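# Place long carton centered between two short cartons

## Task

Lay the long carton flat in the gap between the two short cartons, centered in that gap and with the same face on top as at the start. Leave both short cartons where they were. The carton must stay put without the robot holding it, and at the end the tool must release it and move away.

## Robot and tools

Robot: one six-joint arm (UR7e type) carrying a vacuum tool with four suction cups on two air channels, a and b. There is only one arm, so every command is a single pose, not one per arm.

Frame: all poses are in the scene frame. The origin is on the table top under the arm base, +z is up, and +y is to the left when facing along +x. Positions are in metres; orientations are quaternions written w first (qw, qx, qy, qz).

Cup point: the reported end_effector_position is the center of the four cup rims. The cups point along the cup point's own +z axis. In cup-point axes the cups sit at x = -35 and +35 mm, with channel a at y = -70 mm and channel b at y = +70 mm. Each cup is 36 mm across. The tool reaches 148 mm to either side along the cup point's y axis. Under vacuum the cups shrink, so a held object sits up to about 12 mm nearer the tool.

execute_actions(actions): a list of up to 15 actions. Each action is a list of up to 15 rows, and each row lasts one control step (1/30 s). If an action has fewer than 15 rows, its last row repeats until the action's 0.5 s is used up. A row is 9 numbers: x, y, z (an absolute target position for the cup point, in metres, scene frame), qw, qx, qy, qz (an absolute target orientation), then suction_a and suction_b, each in [-1, 1]. A target more than 0.6 m from the cup point's position at the start of that action, along any of the cup point's current axes, gets the action refused. If the call is malformed, or its first action fails that check, nothing runs. On every step the commanded pose is clipped to within 100 mm and 16 degrees of the measured pose, so a distant target needs several actions. Resend the wanted quaternion in every row. An empty list just returns the state and images. Motion trails commands by about 0.17 s.

move(target, speed, stop_force, blocking): target is one 9-number row with the same layout, giving an absolute pose. Its two suction numbers are applied when the move starts. The cup point travels in a straight line. speed runs from 0.002 to 0.5 m/s (default 0.25), and turning is capped at twice that value in rad/s. A path lasts 0.5 to 10 s. The path ignores obstacles, and the arm can overshoot speed, especially near full stretch. stop_force (9 to 40 N, optional, only after the scene has run 0.2 s) ends the path once the wrist senses that much extra push against the motion for 2 steps. The arm then backs up 2 steps and holds. The press may briefly be double the threshold, so approach very slowly. The push is only measured along the travel line, so it is unreliable while rotating. Leave it out when lifting off a surface. blocking=false returns after 0.5 s while motion continues. It cannot be combined with stop_force. Use wait(0) or stop before sending anything else. The result adds a move: line with the ending (done, off_target, moving, held, fault, contact), the distance to target, and limits (paced = pose clipped; held = some steps blocked).

wait(seconds): 0 to 10 s, holding the last command. It returns early if a running move finishes. stop(): brakes a running move; the brakes need room to work. zoom_image(camera, region): region is [x0, y0, x1, y1] in pixels, at most 504 by 504. Cameras: cam_head_left, cam_head_right, cam_high, cam_low, cam_wrist, each 896x504. Calibrations are given, but each can be off by a few degrees and millimetres. read_manual: licence text only. finished_scene(scene): ends the current scene for good and reports success.

Results: the cup point pose and velocities, the Hand target line (where the controller is heading now), step readings (HELD = part of the row was held back), and any pose unreachable line (the clearance check altered the command). Also: suction_measured_a/b, and part_present_a/b, which turn on at 0.54 and off below 0.49. Wrist force and torque are given on cup-point axes, pointing from a contact back into the arm. They have an offset of about 4 N, noise of up to 2.4 N, and saturate near 50 N. Joint torques are rough and drift. MOTOR HOT appears at 70 C; at 85 C the brakes lock until the motors cool.

Gripping: +1 is full vacuum (about 75 kPa). Smaller values give that fraction, and 0.01 or below switches the channel off. Settings persist. Both rims of a channel must sit fully on a smooth flat face; edges, seams or holes leak. Both channels share one pump, so a channel with an uncovered cup steals all flow from the other. Readings settle up to 0.17 below command (0.27 with both on). Vacuum alone can lift a resting object. To release, set the carton down on its support, turn both channels off, then retreat more than 15 mm. A cup sealed on the table pins the tool; switch that channel off.

Avoid: the arm is stiff, so targets past a contact can trigger a fault. Torque load limits: 136 N m for shoulder and elbow, 25.4 N m for the wrists, including held weight. Any outside force of 150 N also faults. A fault freezes the arm for 10 s and drops the rest of the call. Do not drop, slam or drag cartons, and never push anything off the table. Loose objects may get nudged now and then, so check positions before releasing.

Each tool is called by a JSON object that holds its "method" and its "body".

## Session

{"method": "execute_actions", "body": {"actions": []}}

Scene clock: 0.00 s.
end_effector_position=(+0.4297, +0.0064, +0.4498) suction_measured_a=0.00 part_present_a=0 suction_measured_b=0.00 part_present_b=0 end_effector_quat_wxyz=(-0.000, -0.001, +1.000, -0.008) end_effector_velocity=(-0.000, -0.000, +0.000) end_effector_angular_velocity=(-0.001, -0.001, +0.001)
Joint positions: [-0.316 -1.769  1.733 -1.535 -1.57   1.254]
Joint velocities: [-0.    -0.001 -0.    -0.    -0.001 -0.001]
Joint torques (N m, as the arm reports them, + toward a larger angle): no reading
Motor temperatures (°C, as the motors report them): [27 21 23 30 35 31]
Wrist force (N, on the end effector, along its own x y z axes, offset not removed): no reading
Wrist torque (N m, same axes, about the end effector's origin, offset not removed): no reading
Hand target: +0.430, +0.006, +0.450; -0.000, -0.001, +1.000, -0.008

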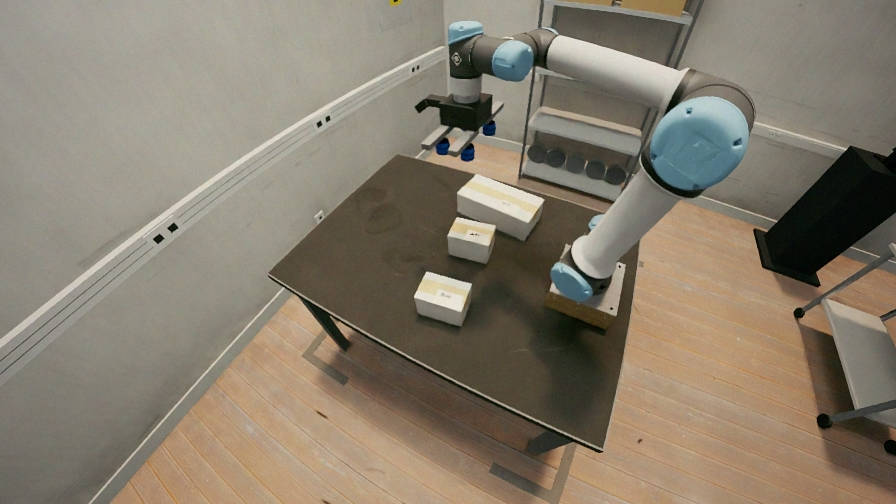

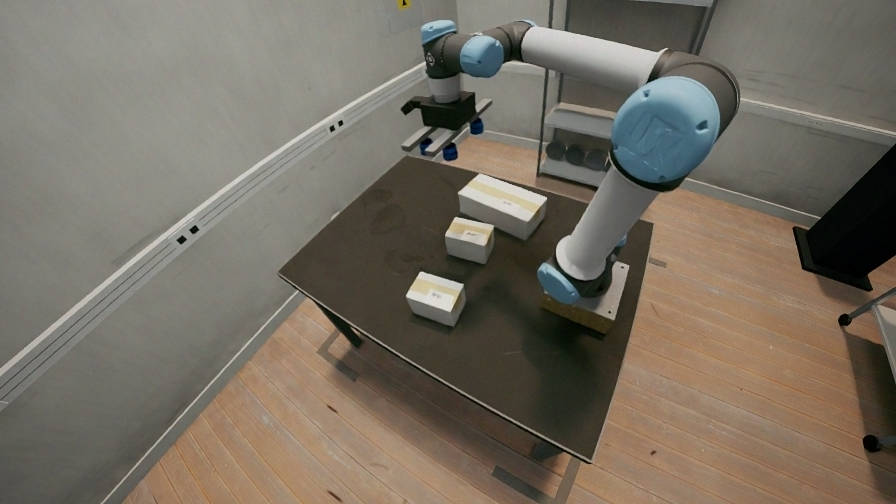

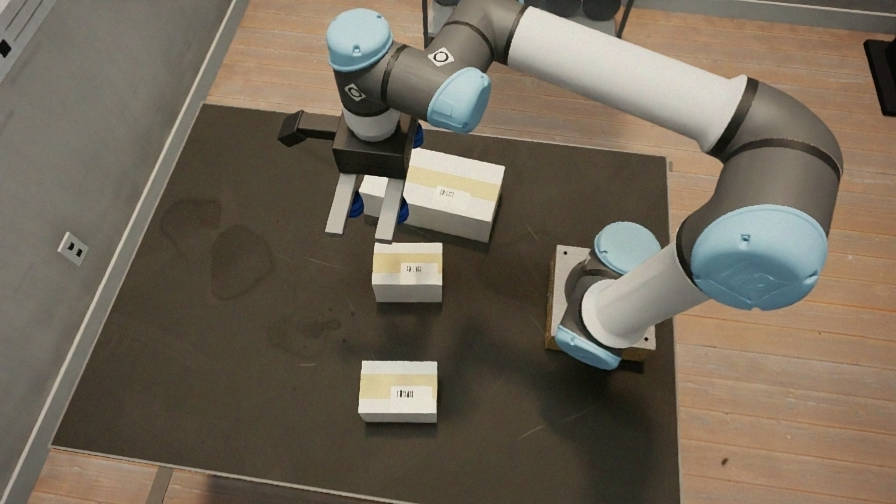

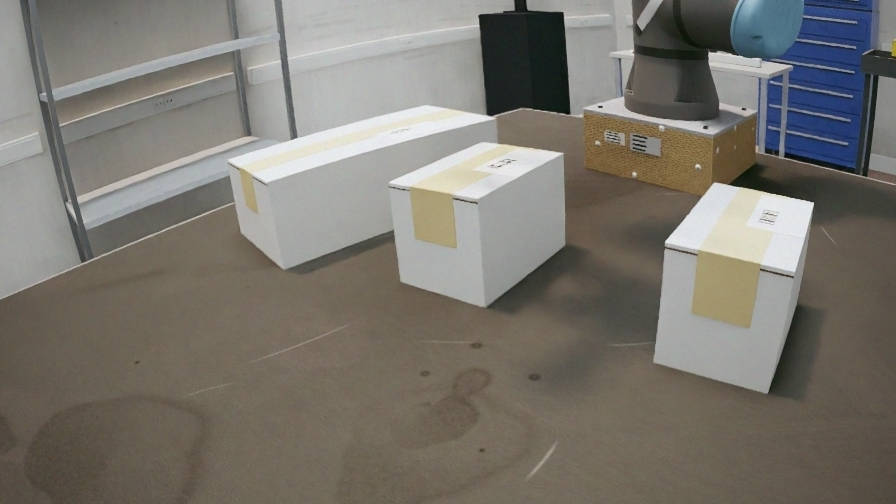

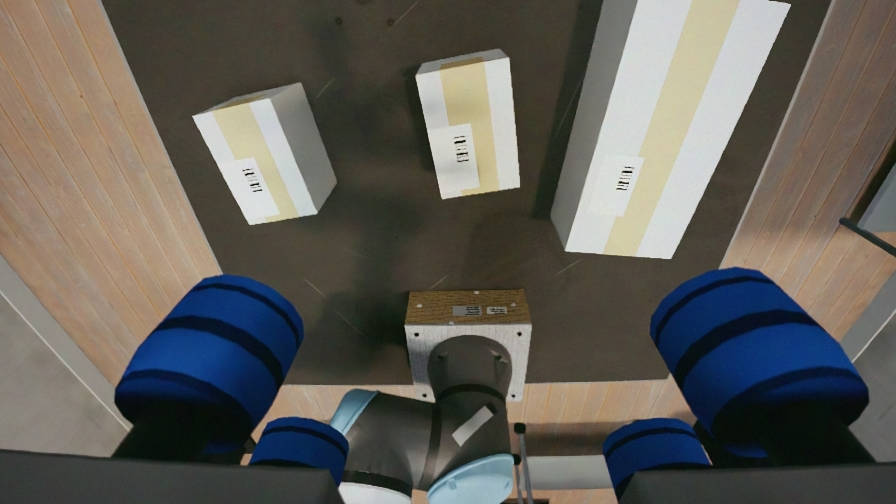

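{"method": "zoom_image", "body": {"camera": "cam_high", "region": [320,130,540,440]}}

{"method": "zoom_image", "body": {"camera": "cam_wrist", "region": [180,0,480,260]}}

{"method": "zoom_image", "body": {"camera": "cam_wrist", "region": [400,0,820,280]}}

Region (320, 130, 540, 440) of cam_high's 896x504 image, scaled by 1.626, with more detail than that image has; it fills the left 358 columns of this view, and the rest is white.

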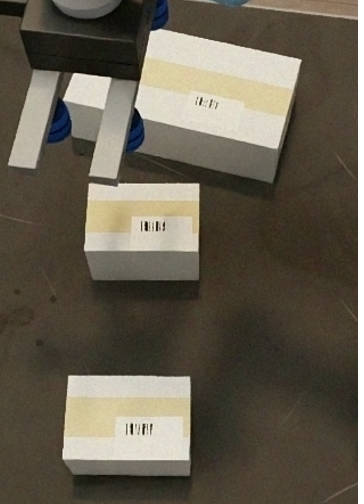

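Region (180, 0, 480, 260) of cam_wrist's 896x504 image, scaled by 1.680, with more detail than that image has; it fills the top 437 rows of this view, and the rest is white.

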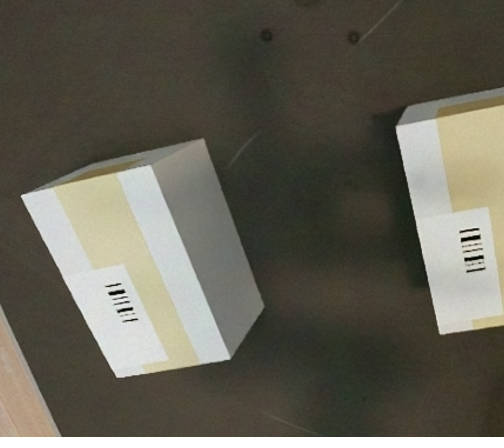

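Region (400, 0, 820, 280) of cam_wrist's 896x504 image, scaled by 1.200, with more detail than that image has.

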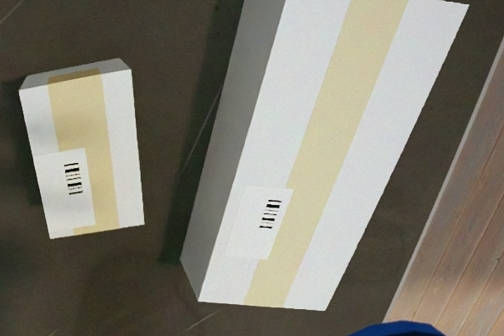

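{"method": "move", "body": {"target": [0.359,-0.167,0.30,0,-0.652,0.758,0,0,0], "speed": 0.4}}

Scene clock: 21.70 s.
end_effector_position=(+0.3590, -0.1669, +0.3002) suction_measured_a=0.00 part_present_a=0 suction_measured_b=0.00 part_present_b=0 end_effector_quat_wxyz=(-0.000, -0.651, +0.759, -0.000) end_effector_velocity=(+0.000, -0.001, -0.000) end_effector_angular_velocity=(+0.002, -0.005, +0.013)
Joint positions: [-0.794 -1.79   2.143 -1.913 -1.559 -0.641]
Joint velocities: [-0.006 -0.     0.002 -0.004  0.005 -0.018]
Joint torques (N m, as the arm reports them, + toward a larger angle): [ -9.04  -7.   -19.43  -5.36   1.43  -1.68]
Motor temperatures (°C, as the motors report them): [27 21 23 30 35 31]
Wrist force (N, on the end effector, along its own x y z axes, offset not removed): [1.3 -0.9 2.7]
Wrist torque (N m, same axes, about the end effector's origin, offset not removed): [-0.12 -0.29 0.18]
Hand target: +0.359, -0.167, +0.300; -0.000, -0.652, +0.758, -0.000
Off the commanded pose: 0.000 m, 0 deg.
move: done
camera_calibration (this result's frames):
cam_wrist: T_world_to_cam=[[0.982487, -0.184444, -0.0264518, -0.363674], [-0.140326, -0.825813, 0.546207, -0.20327], [-0.122589, -0.532929, -0.837233, 0.333013], [0, 0, 0, 1]] pos_world=[0.369605, -0.0574681, 0.380217]

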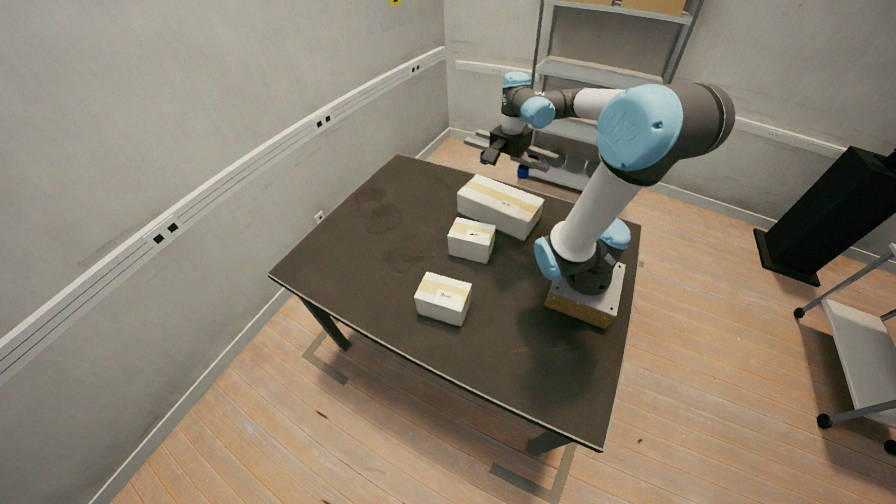

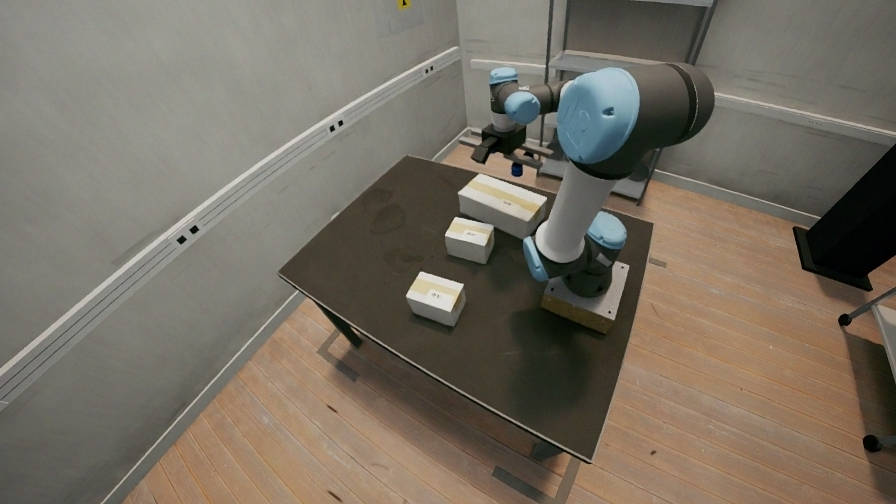

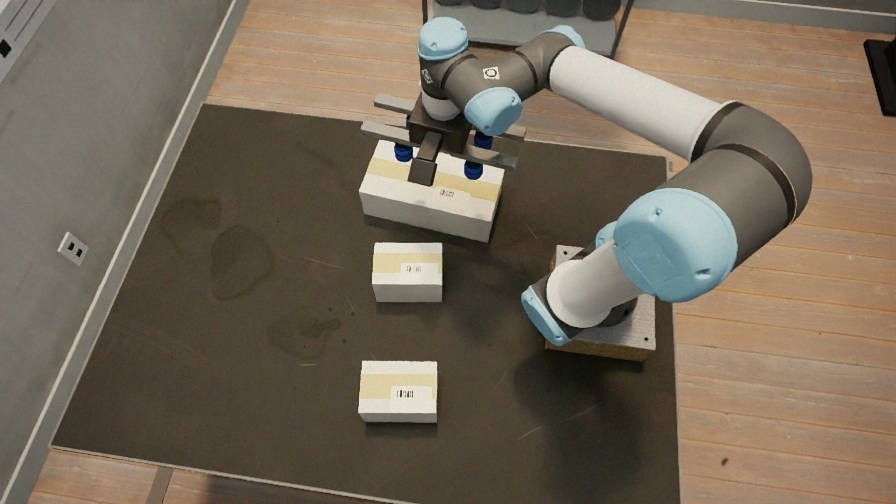

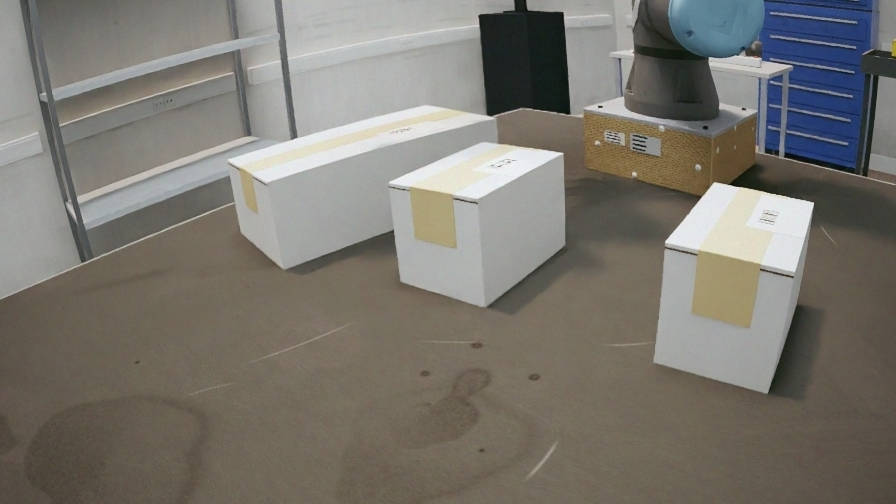

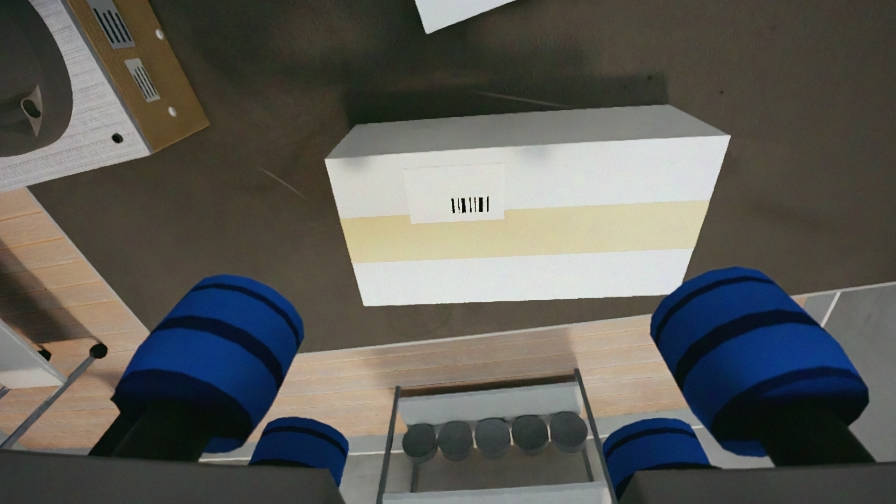

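{"method": "move", "body": {"target": [0.396,-0.222,0.15,0,-0.665,0.747,0,0,0]}}

{"method": "move", "body": {"target": [0.396,-0.222,0.08,0,-0.665,0.747,0,1,1], "speed": 0.02, "stop_force": 10}}

Scene clock: 37.03 s.
end_effector_position=(+0.3958, -0.2218, +0.1503) suction_measured_a=0.00 part_present_a=0 suction_measured_b=0.00 part_present_b=0 end_effector_quat_wxyz=(+0.000, -0.665, +0.747, +0.000) end_effector_velocity=(+0.001, -0.001, -0.002) end_effector_angular_velocity=(-0.001, +0.001, +0.002)
Joint positions: [-0.818 -1.4    2.233 -2.393 -1.559 -0.701]
Joint velocities: [ 0.001  0.007 -0.001 -0.006 -0.001 -0.001]
Joint torques (N m, as the arm reports them, + toward a larger angle): [ 11.53 -21.12 -29.39  -5.61  -0.2   -0.44]
Motor temperatures (°C, as the motors report them): [27 21 23 30 35 31]
Wrist force (N, on the end effector, along its own x y z axes, offset not removed): [1.1 -0.4 -0.3]
Wrist torque (N m, same axes, about the end effector's origin, offset not removed): [0.02 -0.35 0.10]
Hand target: +0.396, -0.222, +0.150; -0.000, -0.665, +0.747, -0.000
Off the commanded pose: 0.000 m, 0 deg.
move: done
camera_calibration (this result's frames):
cam_wrist: T_world_to_cam=[[0.98846, -0.149175, -0.0263195, -0.408508], [-0.110854, -0.830775, 0.545458, -0.174267], [-0.103235, -0.536246, -0.837725, 0.174453], [0, 0, 0, 1]] pos_world=[0.402485, -0.112166, 0.230447]

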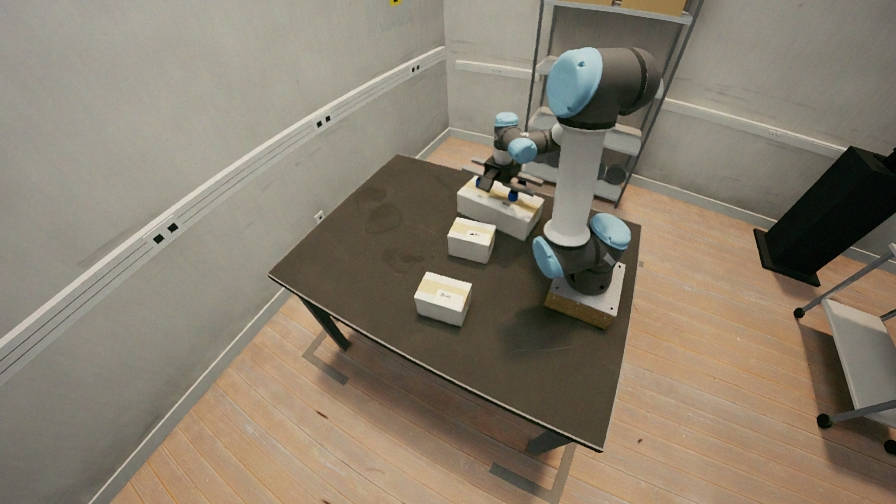

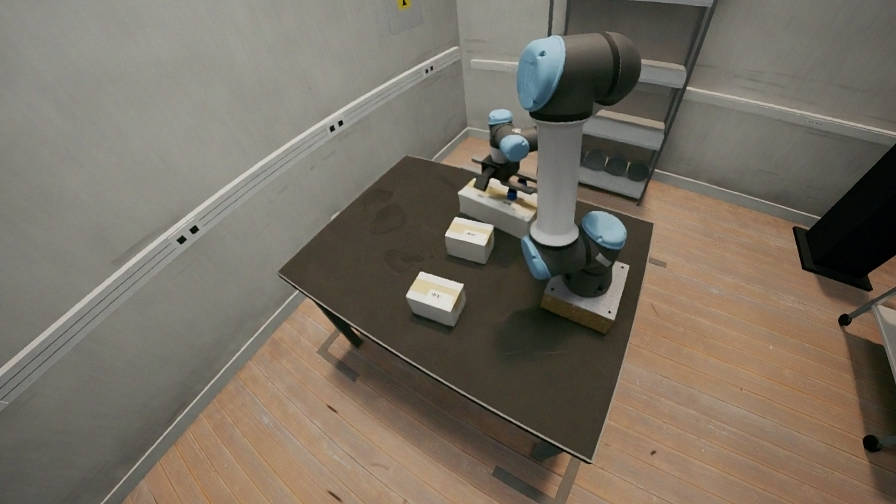

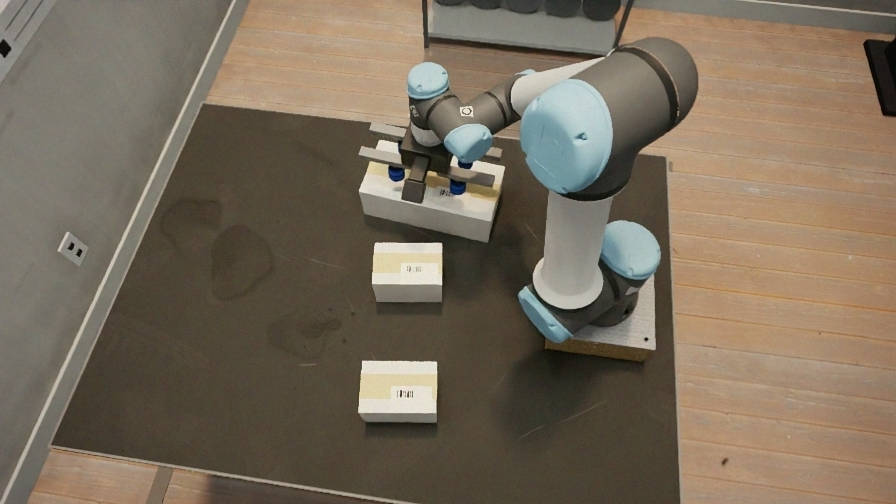

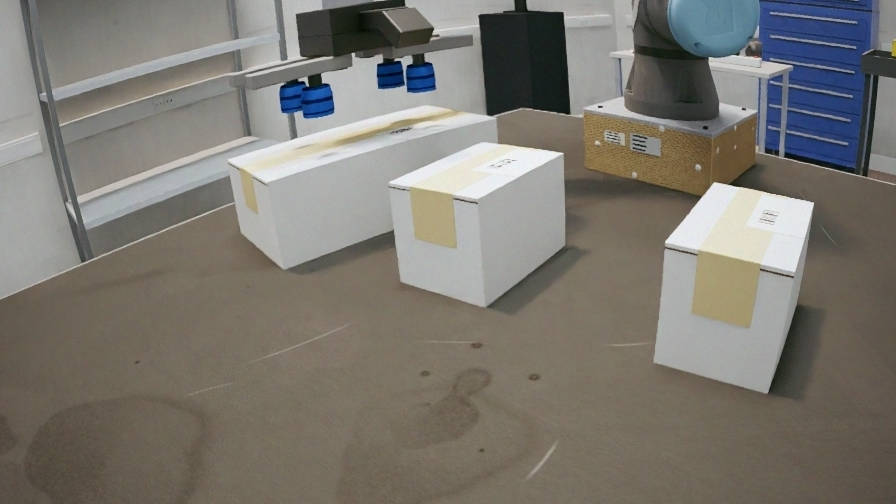

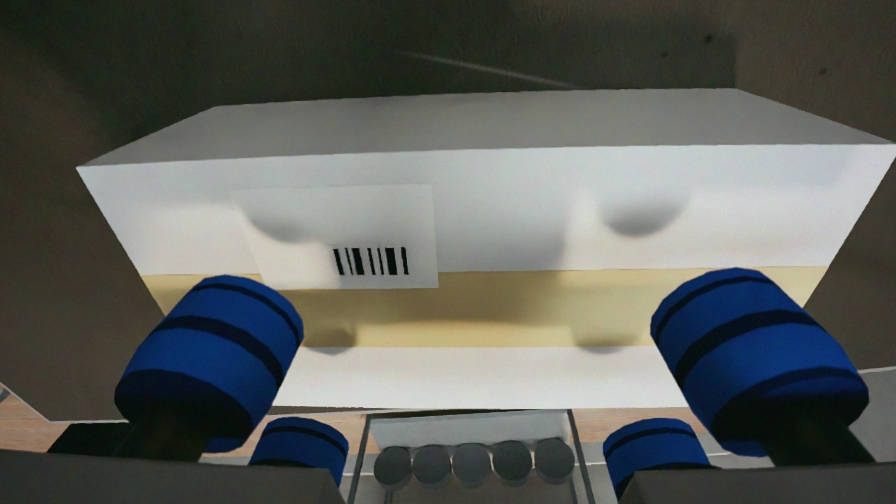

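Scene clock: 50.37 s.
end_effector_position=(+0.3962, -0.2222, +0.0890) suction_measured_a=0.75 part_present_a=1 suction_measured_b=0.75 part_present_b=1 end_effector_quat_wxyz=(+0.000, -0.665, +0.747, -0.001) end_effector_velocity=(+0.000, -0.000, +0.001) end_effector_angular_velocity=(-0.000, -0.002, +0.003)
Joint positions: [-0.816 -1.251  2.28  -2.592 -1.559 -0.7  ]
Joint velocities: [-0.    -0.002 -0.     0.     0.002 -0.003]
Joint torques (N m, as the arm reports them, + toward a larger angle): [  0.12 -31.37 -17.04  -3.16  -0.14  -0.37]
Motor temperatures (°C, as the motors report them): [27 21 23 30 35 31]
Wrist force (N, on the end effector, along its own x y z axes, offset not removed): [-1.4 6.3 -8.5]
Wrist torque (N m, same axes, about the end effector's origin, offset not removed): [1.47 -0.58 -0.03]
Hand target: +0.396, -0.222, +0.089; +0.000, -0.665, +0.747, -0.001
Off the commanded pose: 0.009 m, 0 deg.
FORCE FAULT: contact force on the arm reached its limit, and the arm stopped for 10 seconds. The contact can be on any part of the arm, not only on its tool. That time counts as 20 of the actions that you can send in this scene. The arm's remaining commands of this call were not run. The arm holds still and accepts commands again. Move the arm away from the contact; if what it grips holds it there, let go first. Pushing or pulling that hard again can fault the arm again.
move: fault (stop_force had ended the path)
camera_calibration (this result's frames):
cam_wrist: T_world_to_cam=[[0.988509, -0.149141, -0.024652, -0.410753], [-0.111577, -0.829894, 0.54665, -0.140768], [-0.101987, -0.537618, -0.836998, 0.122096], [0, 0, 0, 1]] pos_world=[0.402778, -0.112442, 0.169019]

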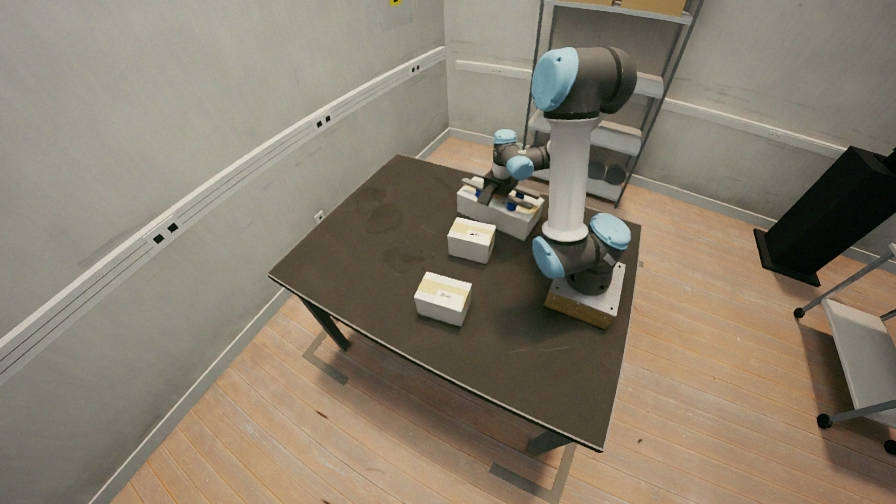

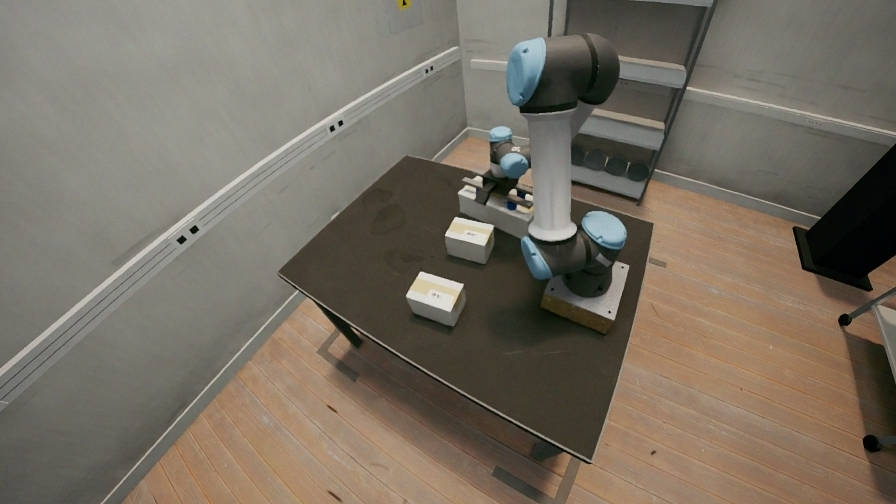

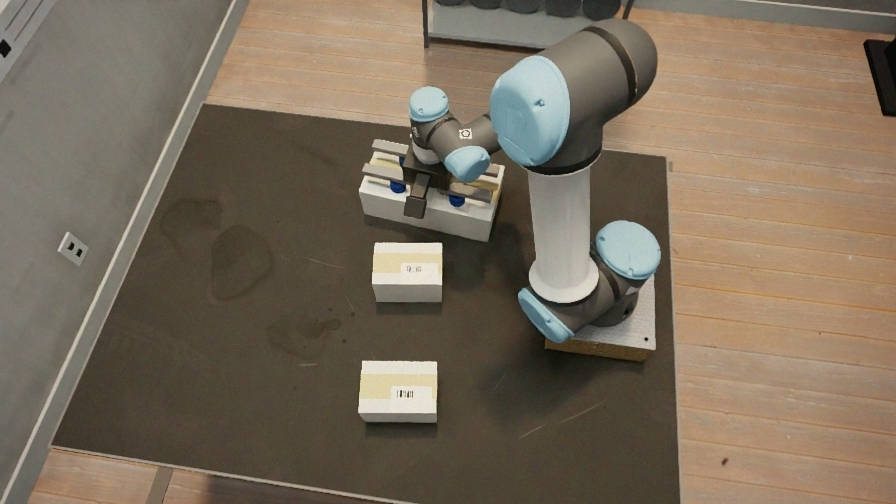

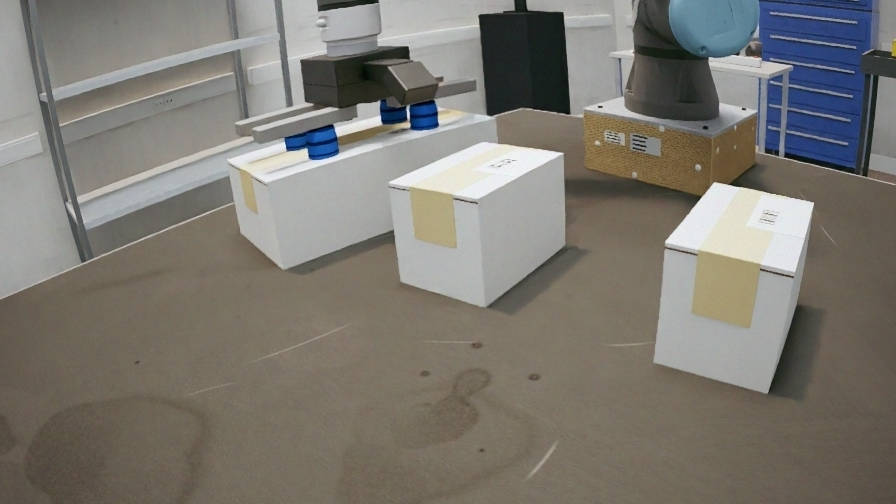

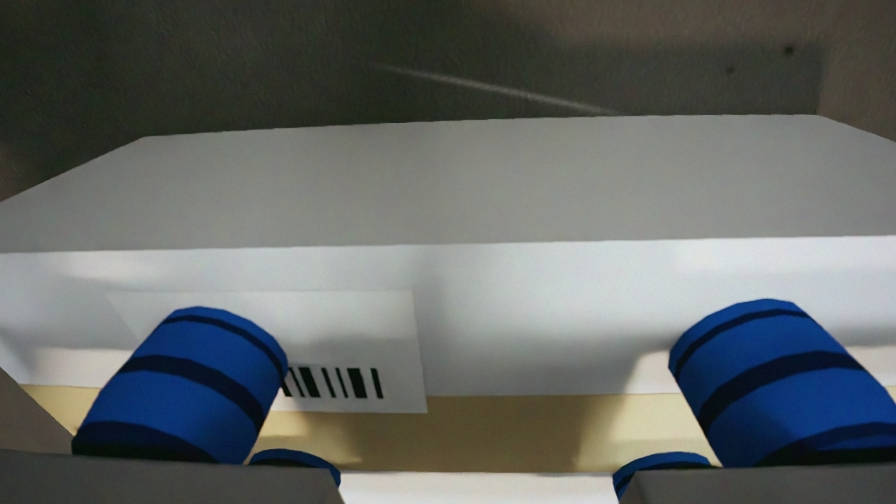

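{"method": "move", "body": {"target": [0.396,-0.222,0.225,0,-0.665,0.747,0,1,1], "speed": 0.15}}

{"method": "move", "body": {"target": [0.402,0.124,0.225,0,-0.757,0.653,0,1,1], "speed": 0.25}}

Scene clock: 62.80 s.
end_effector_position=(+0.3961, -0.2221, +0.2246) suction_measured_a=0.75 part_present_a=1 suction_measured_b=0.75 part_present_b=1 end_effector_quat_wxyz=(+0.000, -0.665, +0.747, -0.000) end_effector_velocity=(+0.000, +0.000, +0.002) end_effector_angular_velocity=(+0.002, +0.001, +0.002)
Joint positions: [-0.82  -1.539  2.14  -2.161 -1.559 -0.703]
Joint velocities: [-0.    -0.002 -0.004  0.008  0.001 -0.003]
Joint torques (N m, as the arm reports them, + toward a larger angle): [-11.4  -40.73 -40.61  -2.69  -1.67  -2.12]
Motor temperatures (°C, as the motors report them): [27 21 23 30 35 31]
Wrist force (N, on the end effector, along its own x y z axes, offset not removed): [-0.2 -1.6 20.3]
Wrist torque (N m, same axes, about the end effector's origin, offset not removed): [0.30 -0.20 0.13]
Hand target: +0.396, -0.222, +0.225; +0.000, -0.665, +0.747, -0.000
Off the commanded pose: 0.000 m, 0 deg.
move: done
camera_calibration (this result's frames):
cam_wrist: T_world_to_cam=[[0.988463, -0.149186, -0.026175, -0.406923], [-0.110932, -0.830716, 0.545532, -0.214976], [-0.10313, -0.536334, -0.837681, 0.236566], [0, 0, 0, 1]] pos_world=[0.402777, -0.112413, 0.304792]

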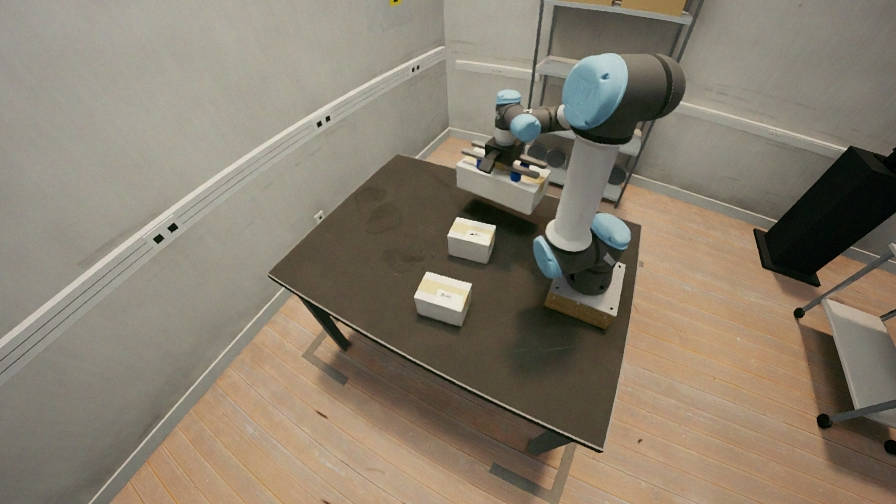

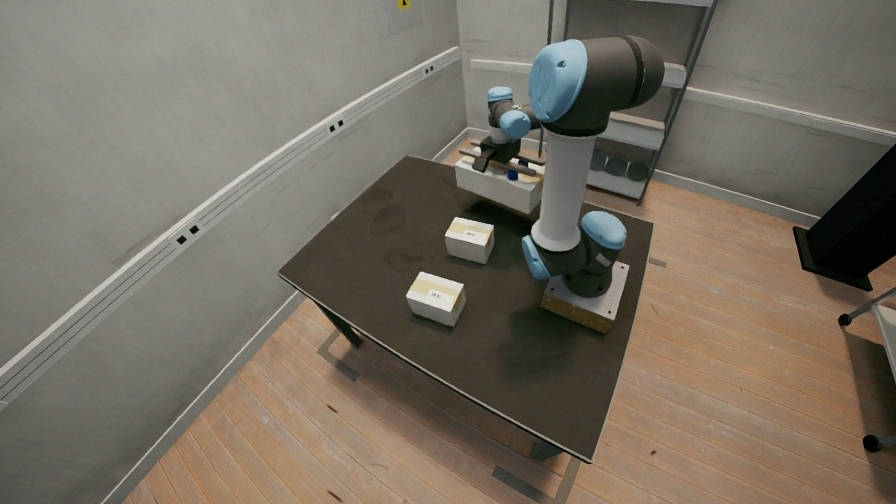

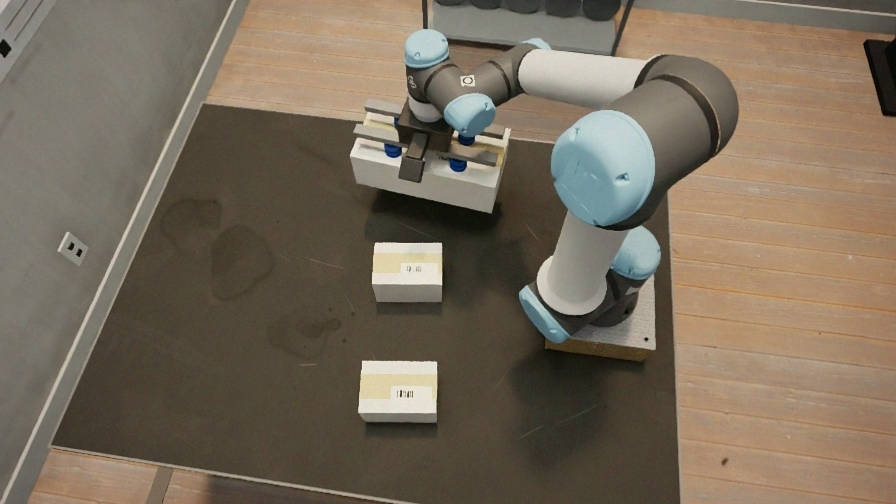

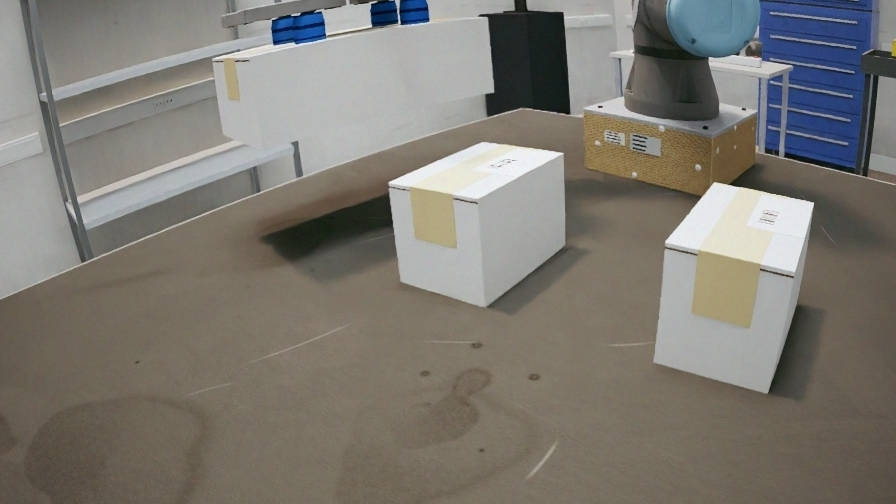

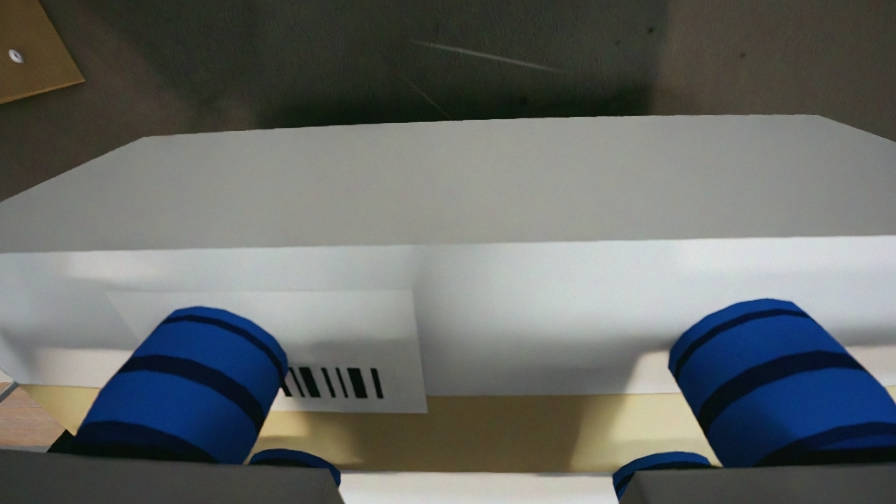

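Scene clock: 64.87 s.
end_effector_position=(+0.4018, +0.1238, +0.2250) suction_measured_a=0.75 part_present_a=1 suction_measured_b=0.75 part_present_b=1 end_effector_quat_wxyz=(-0.000, +0.757, -0.653, -0.000) end_effector_velocity=(+0.001, +0.003, -0.000) end_effector_angular_velocity=(+0.000, +0.000, +0.003)
Joint positions: [-0.041 -1.643  2.226 -2.155 -1.554 -0.187]
Joint velocities: [ 0.008  0.004 -0.004 -0.     0.     0.005]
Joint torques (N m, as the arm reports them, + toward a larger angle): [ 11.77 -18.74 -40.66  -6.44  -1.8    1.7 ]
Motor temperatures (°C, as the motors report them): [27 21 23 30 35 31]
Wrist force (N, on the end effector, along its own x y z axes, offset not removed): [0.3 0.2 19.8]
Wrist torque (N m, same axes, about the end effector's origin, offset not removed): [0.52 -0.24 0.20]
Hand target: +0.402, +0.124, +0.225; -0.000, +0.757, -0.653, -0.000
Off the commanded pose: 0.000 m, 0 deg.
move: done
camera_calibration (this result's frames):
cam_wrist: T_world_to_cam=[[0.993232, 0.113097, -0.0264322, -0.395299], [0.109173, -0.83145, 0.544768, -0.0154426], [0.0396344, -0.543967, -0.83817, 0.366631], [0, 0, 0, 1]] pos_world=[0.379778, 0.231302, 0.305263]

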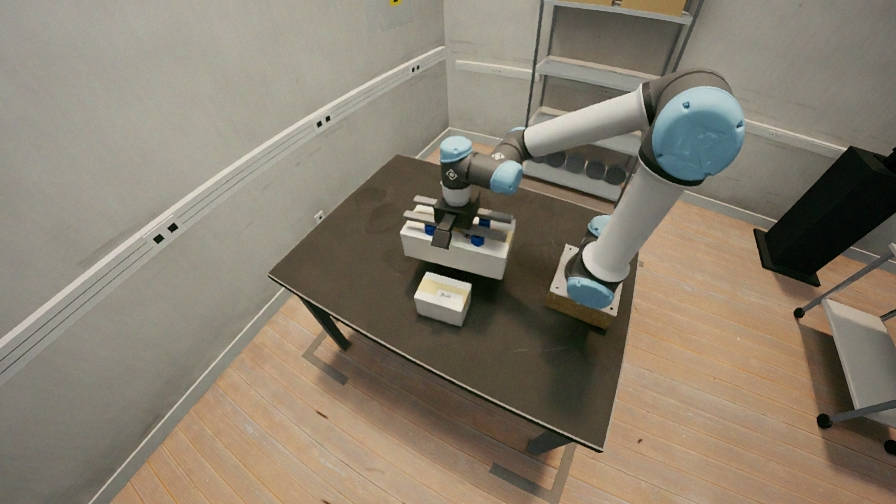

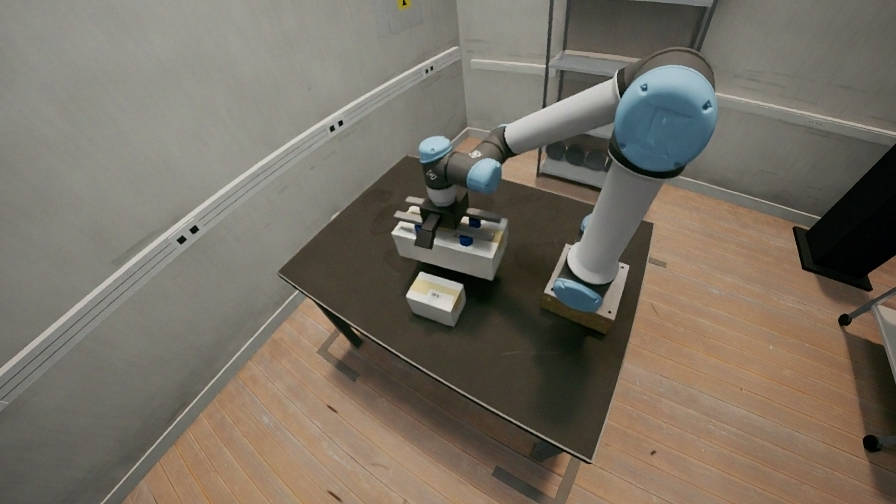

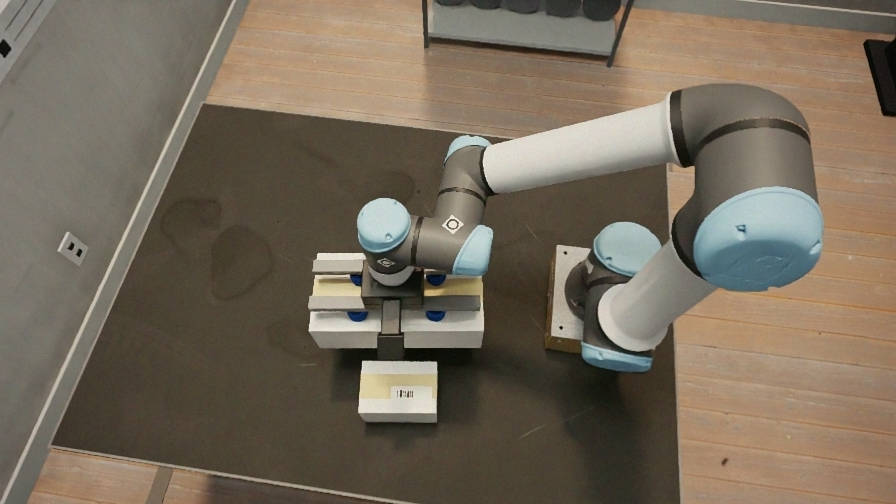

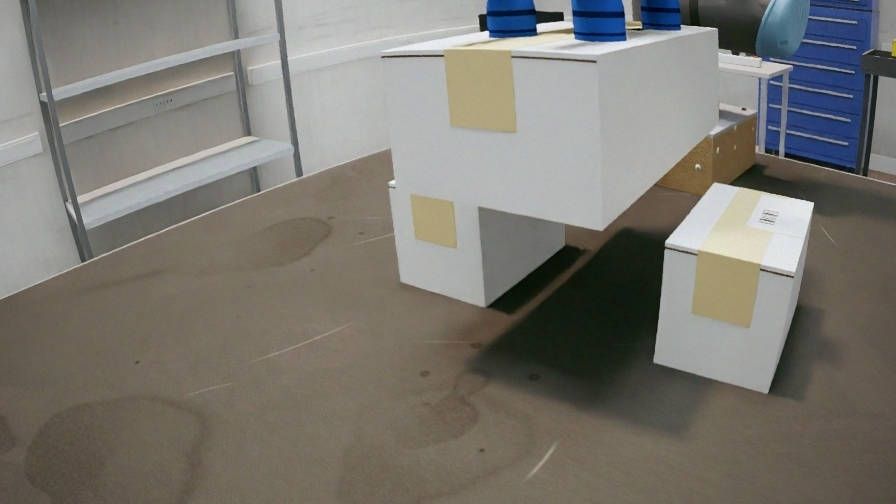

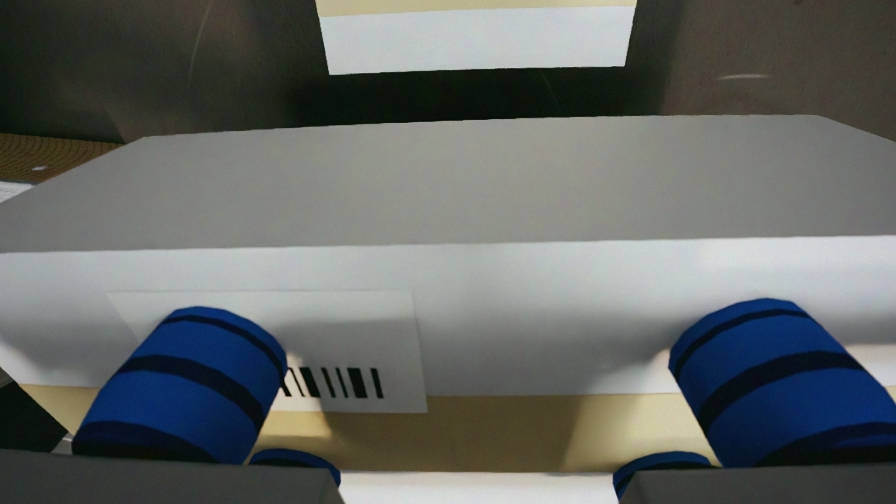

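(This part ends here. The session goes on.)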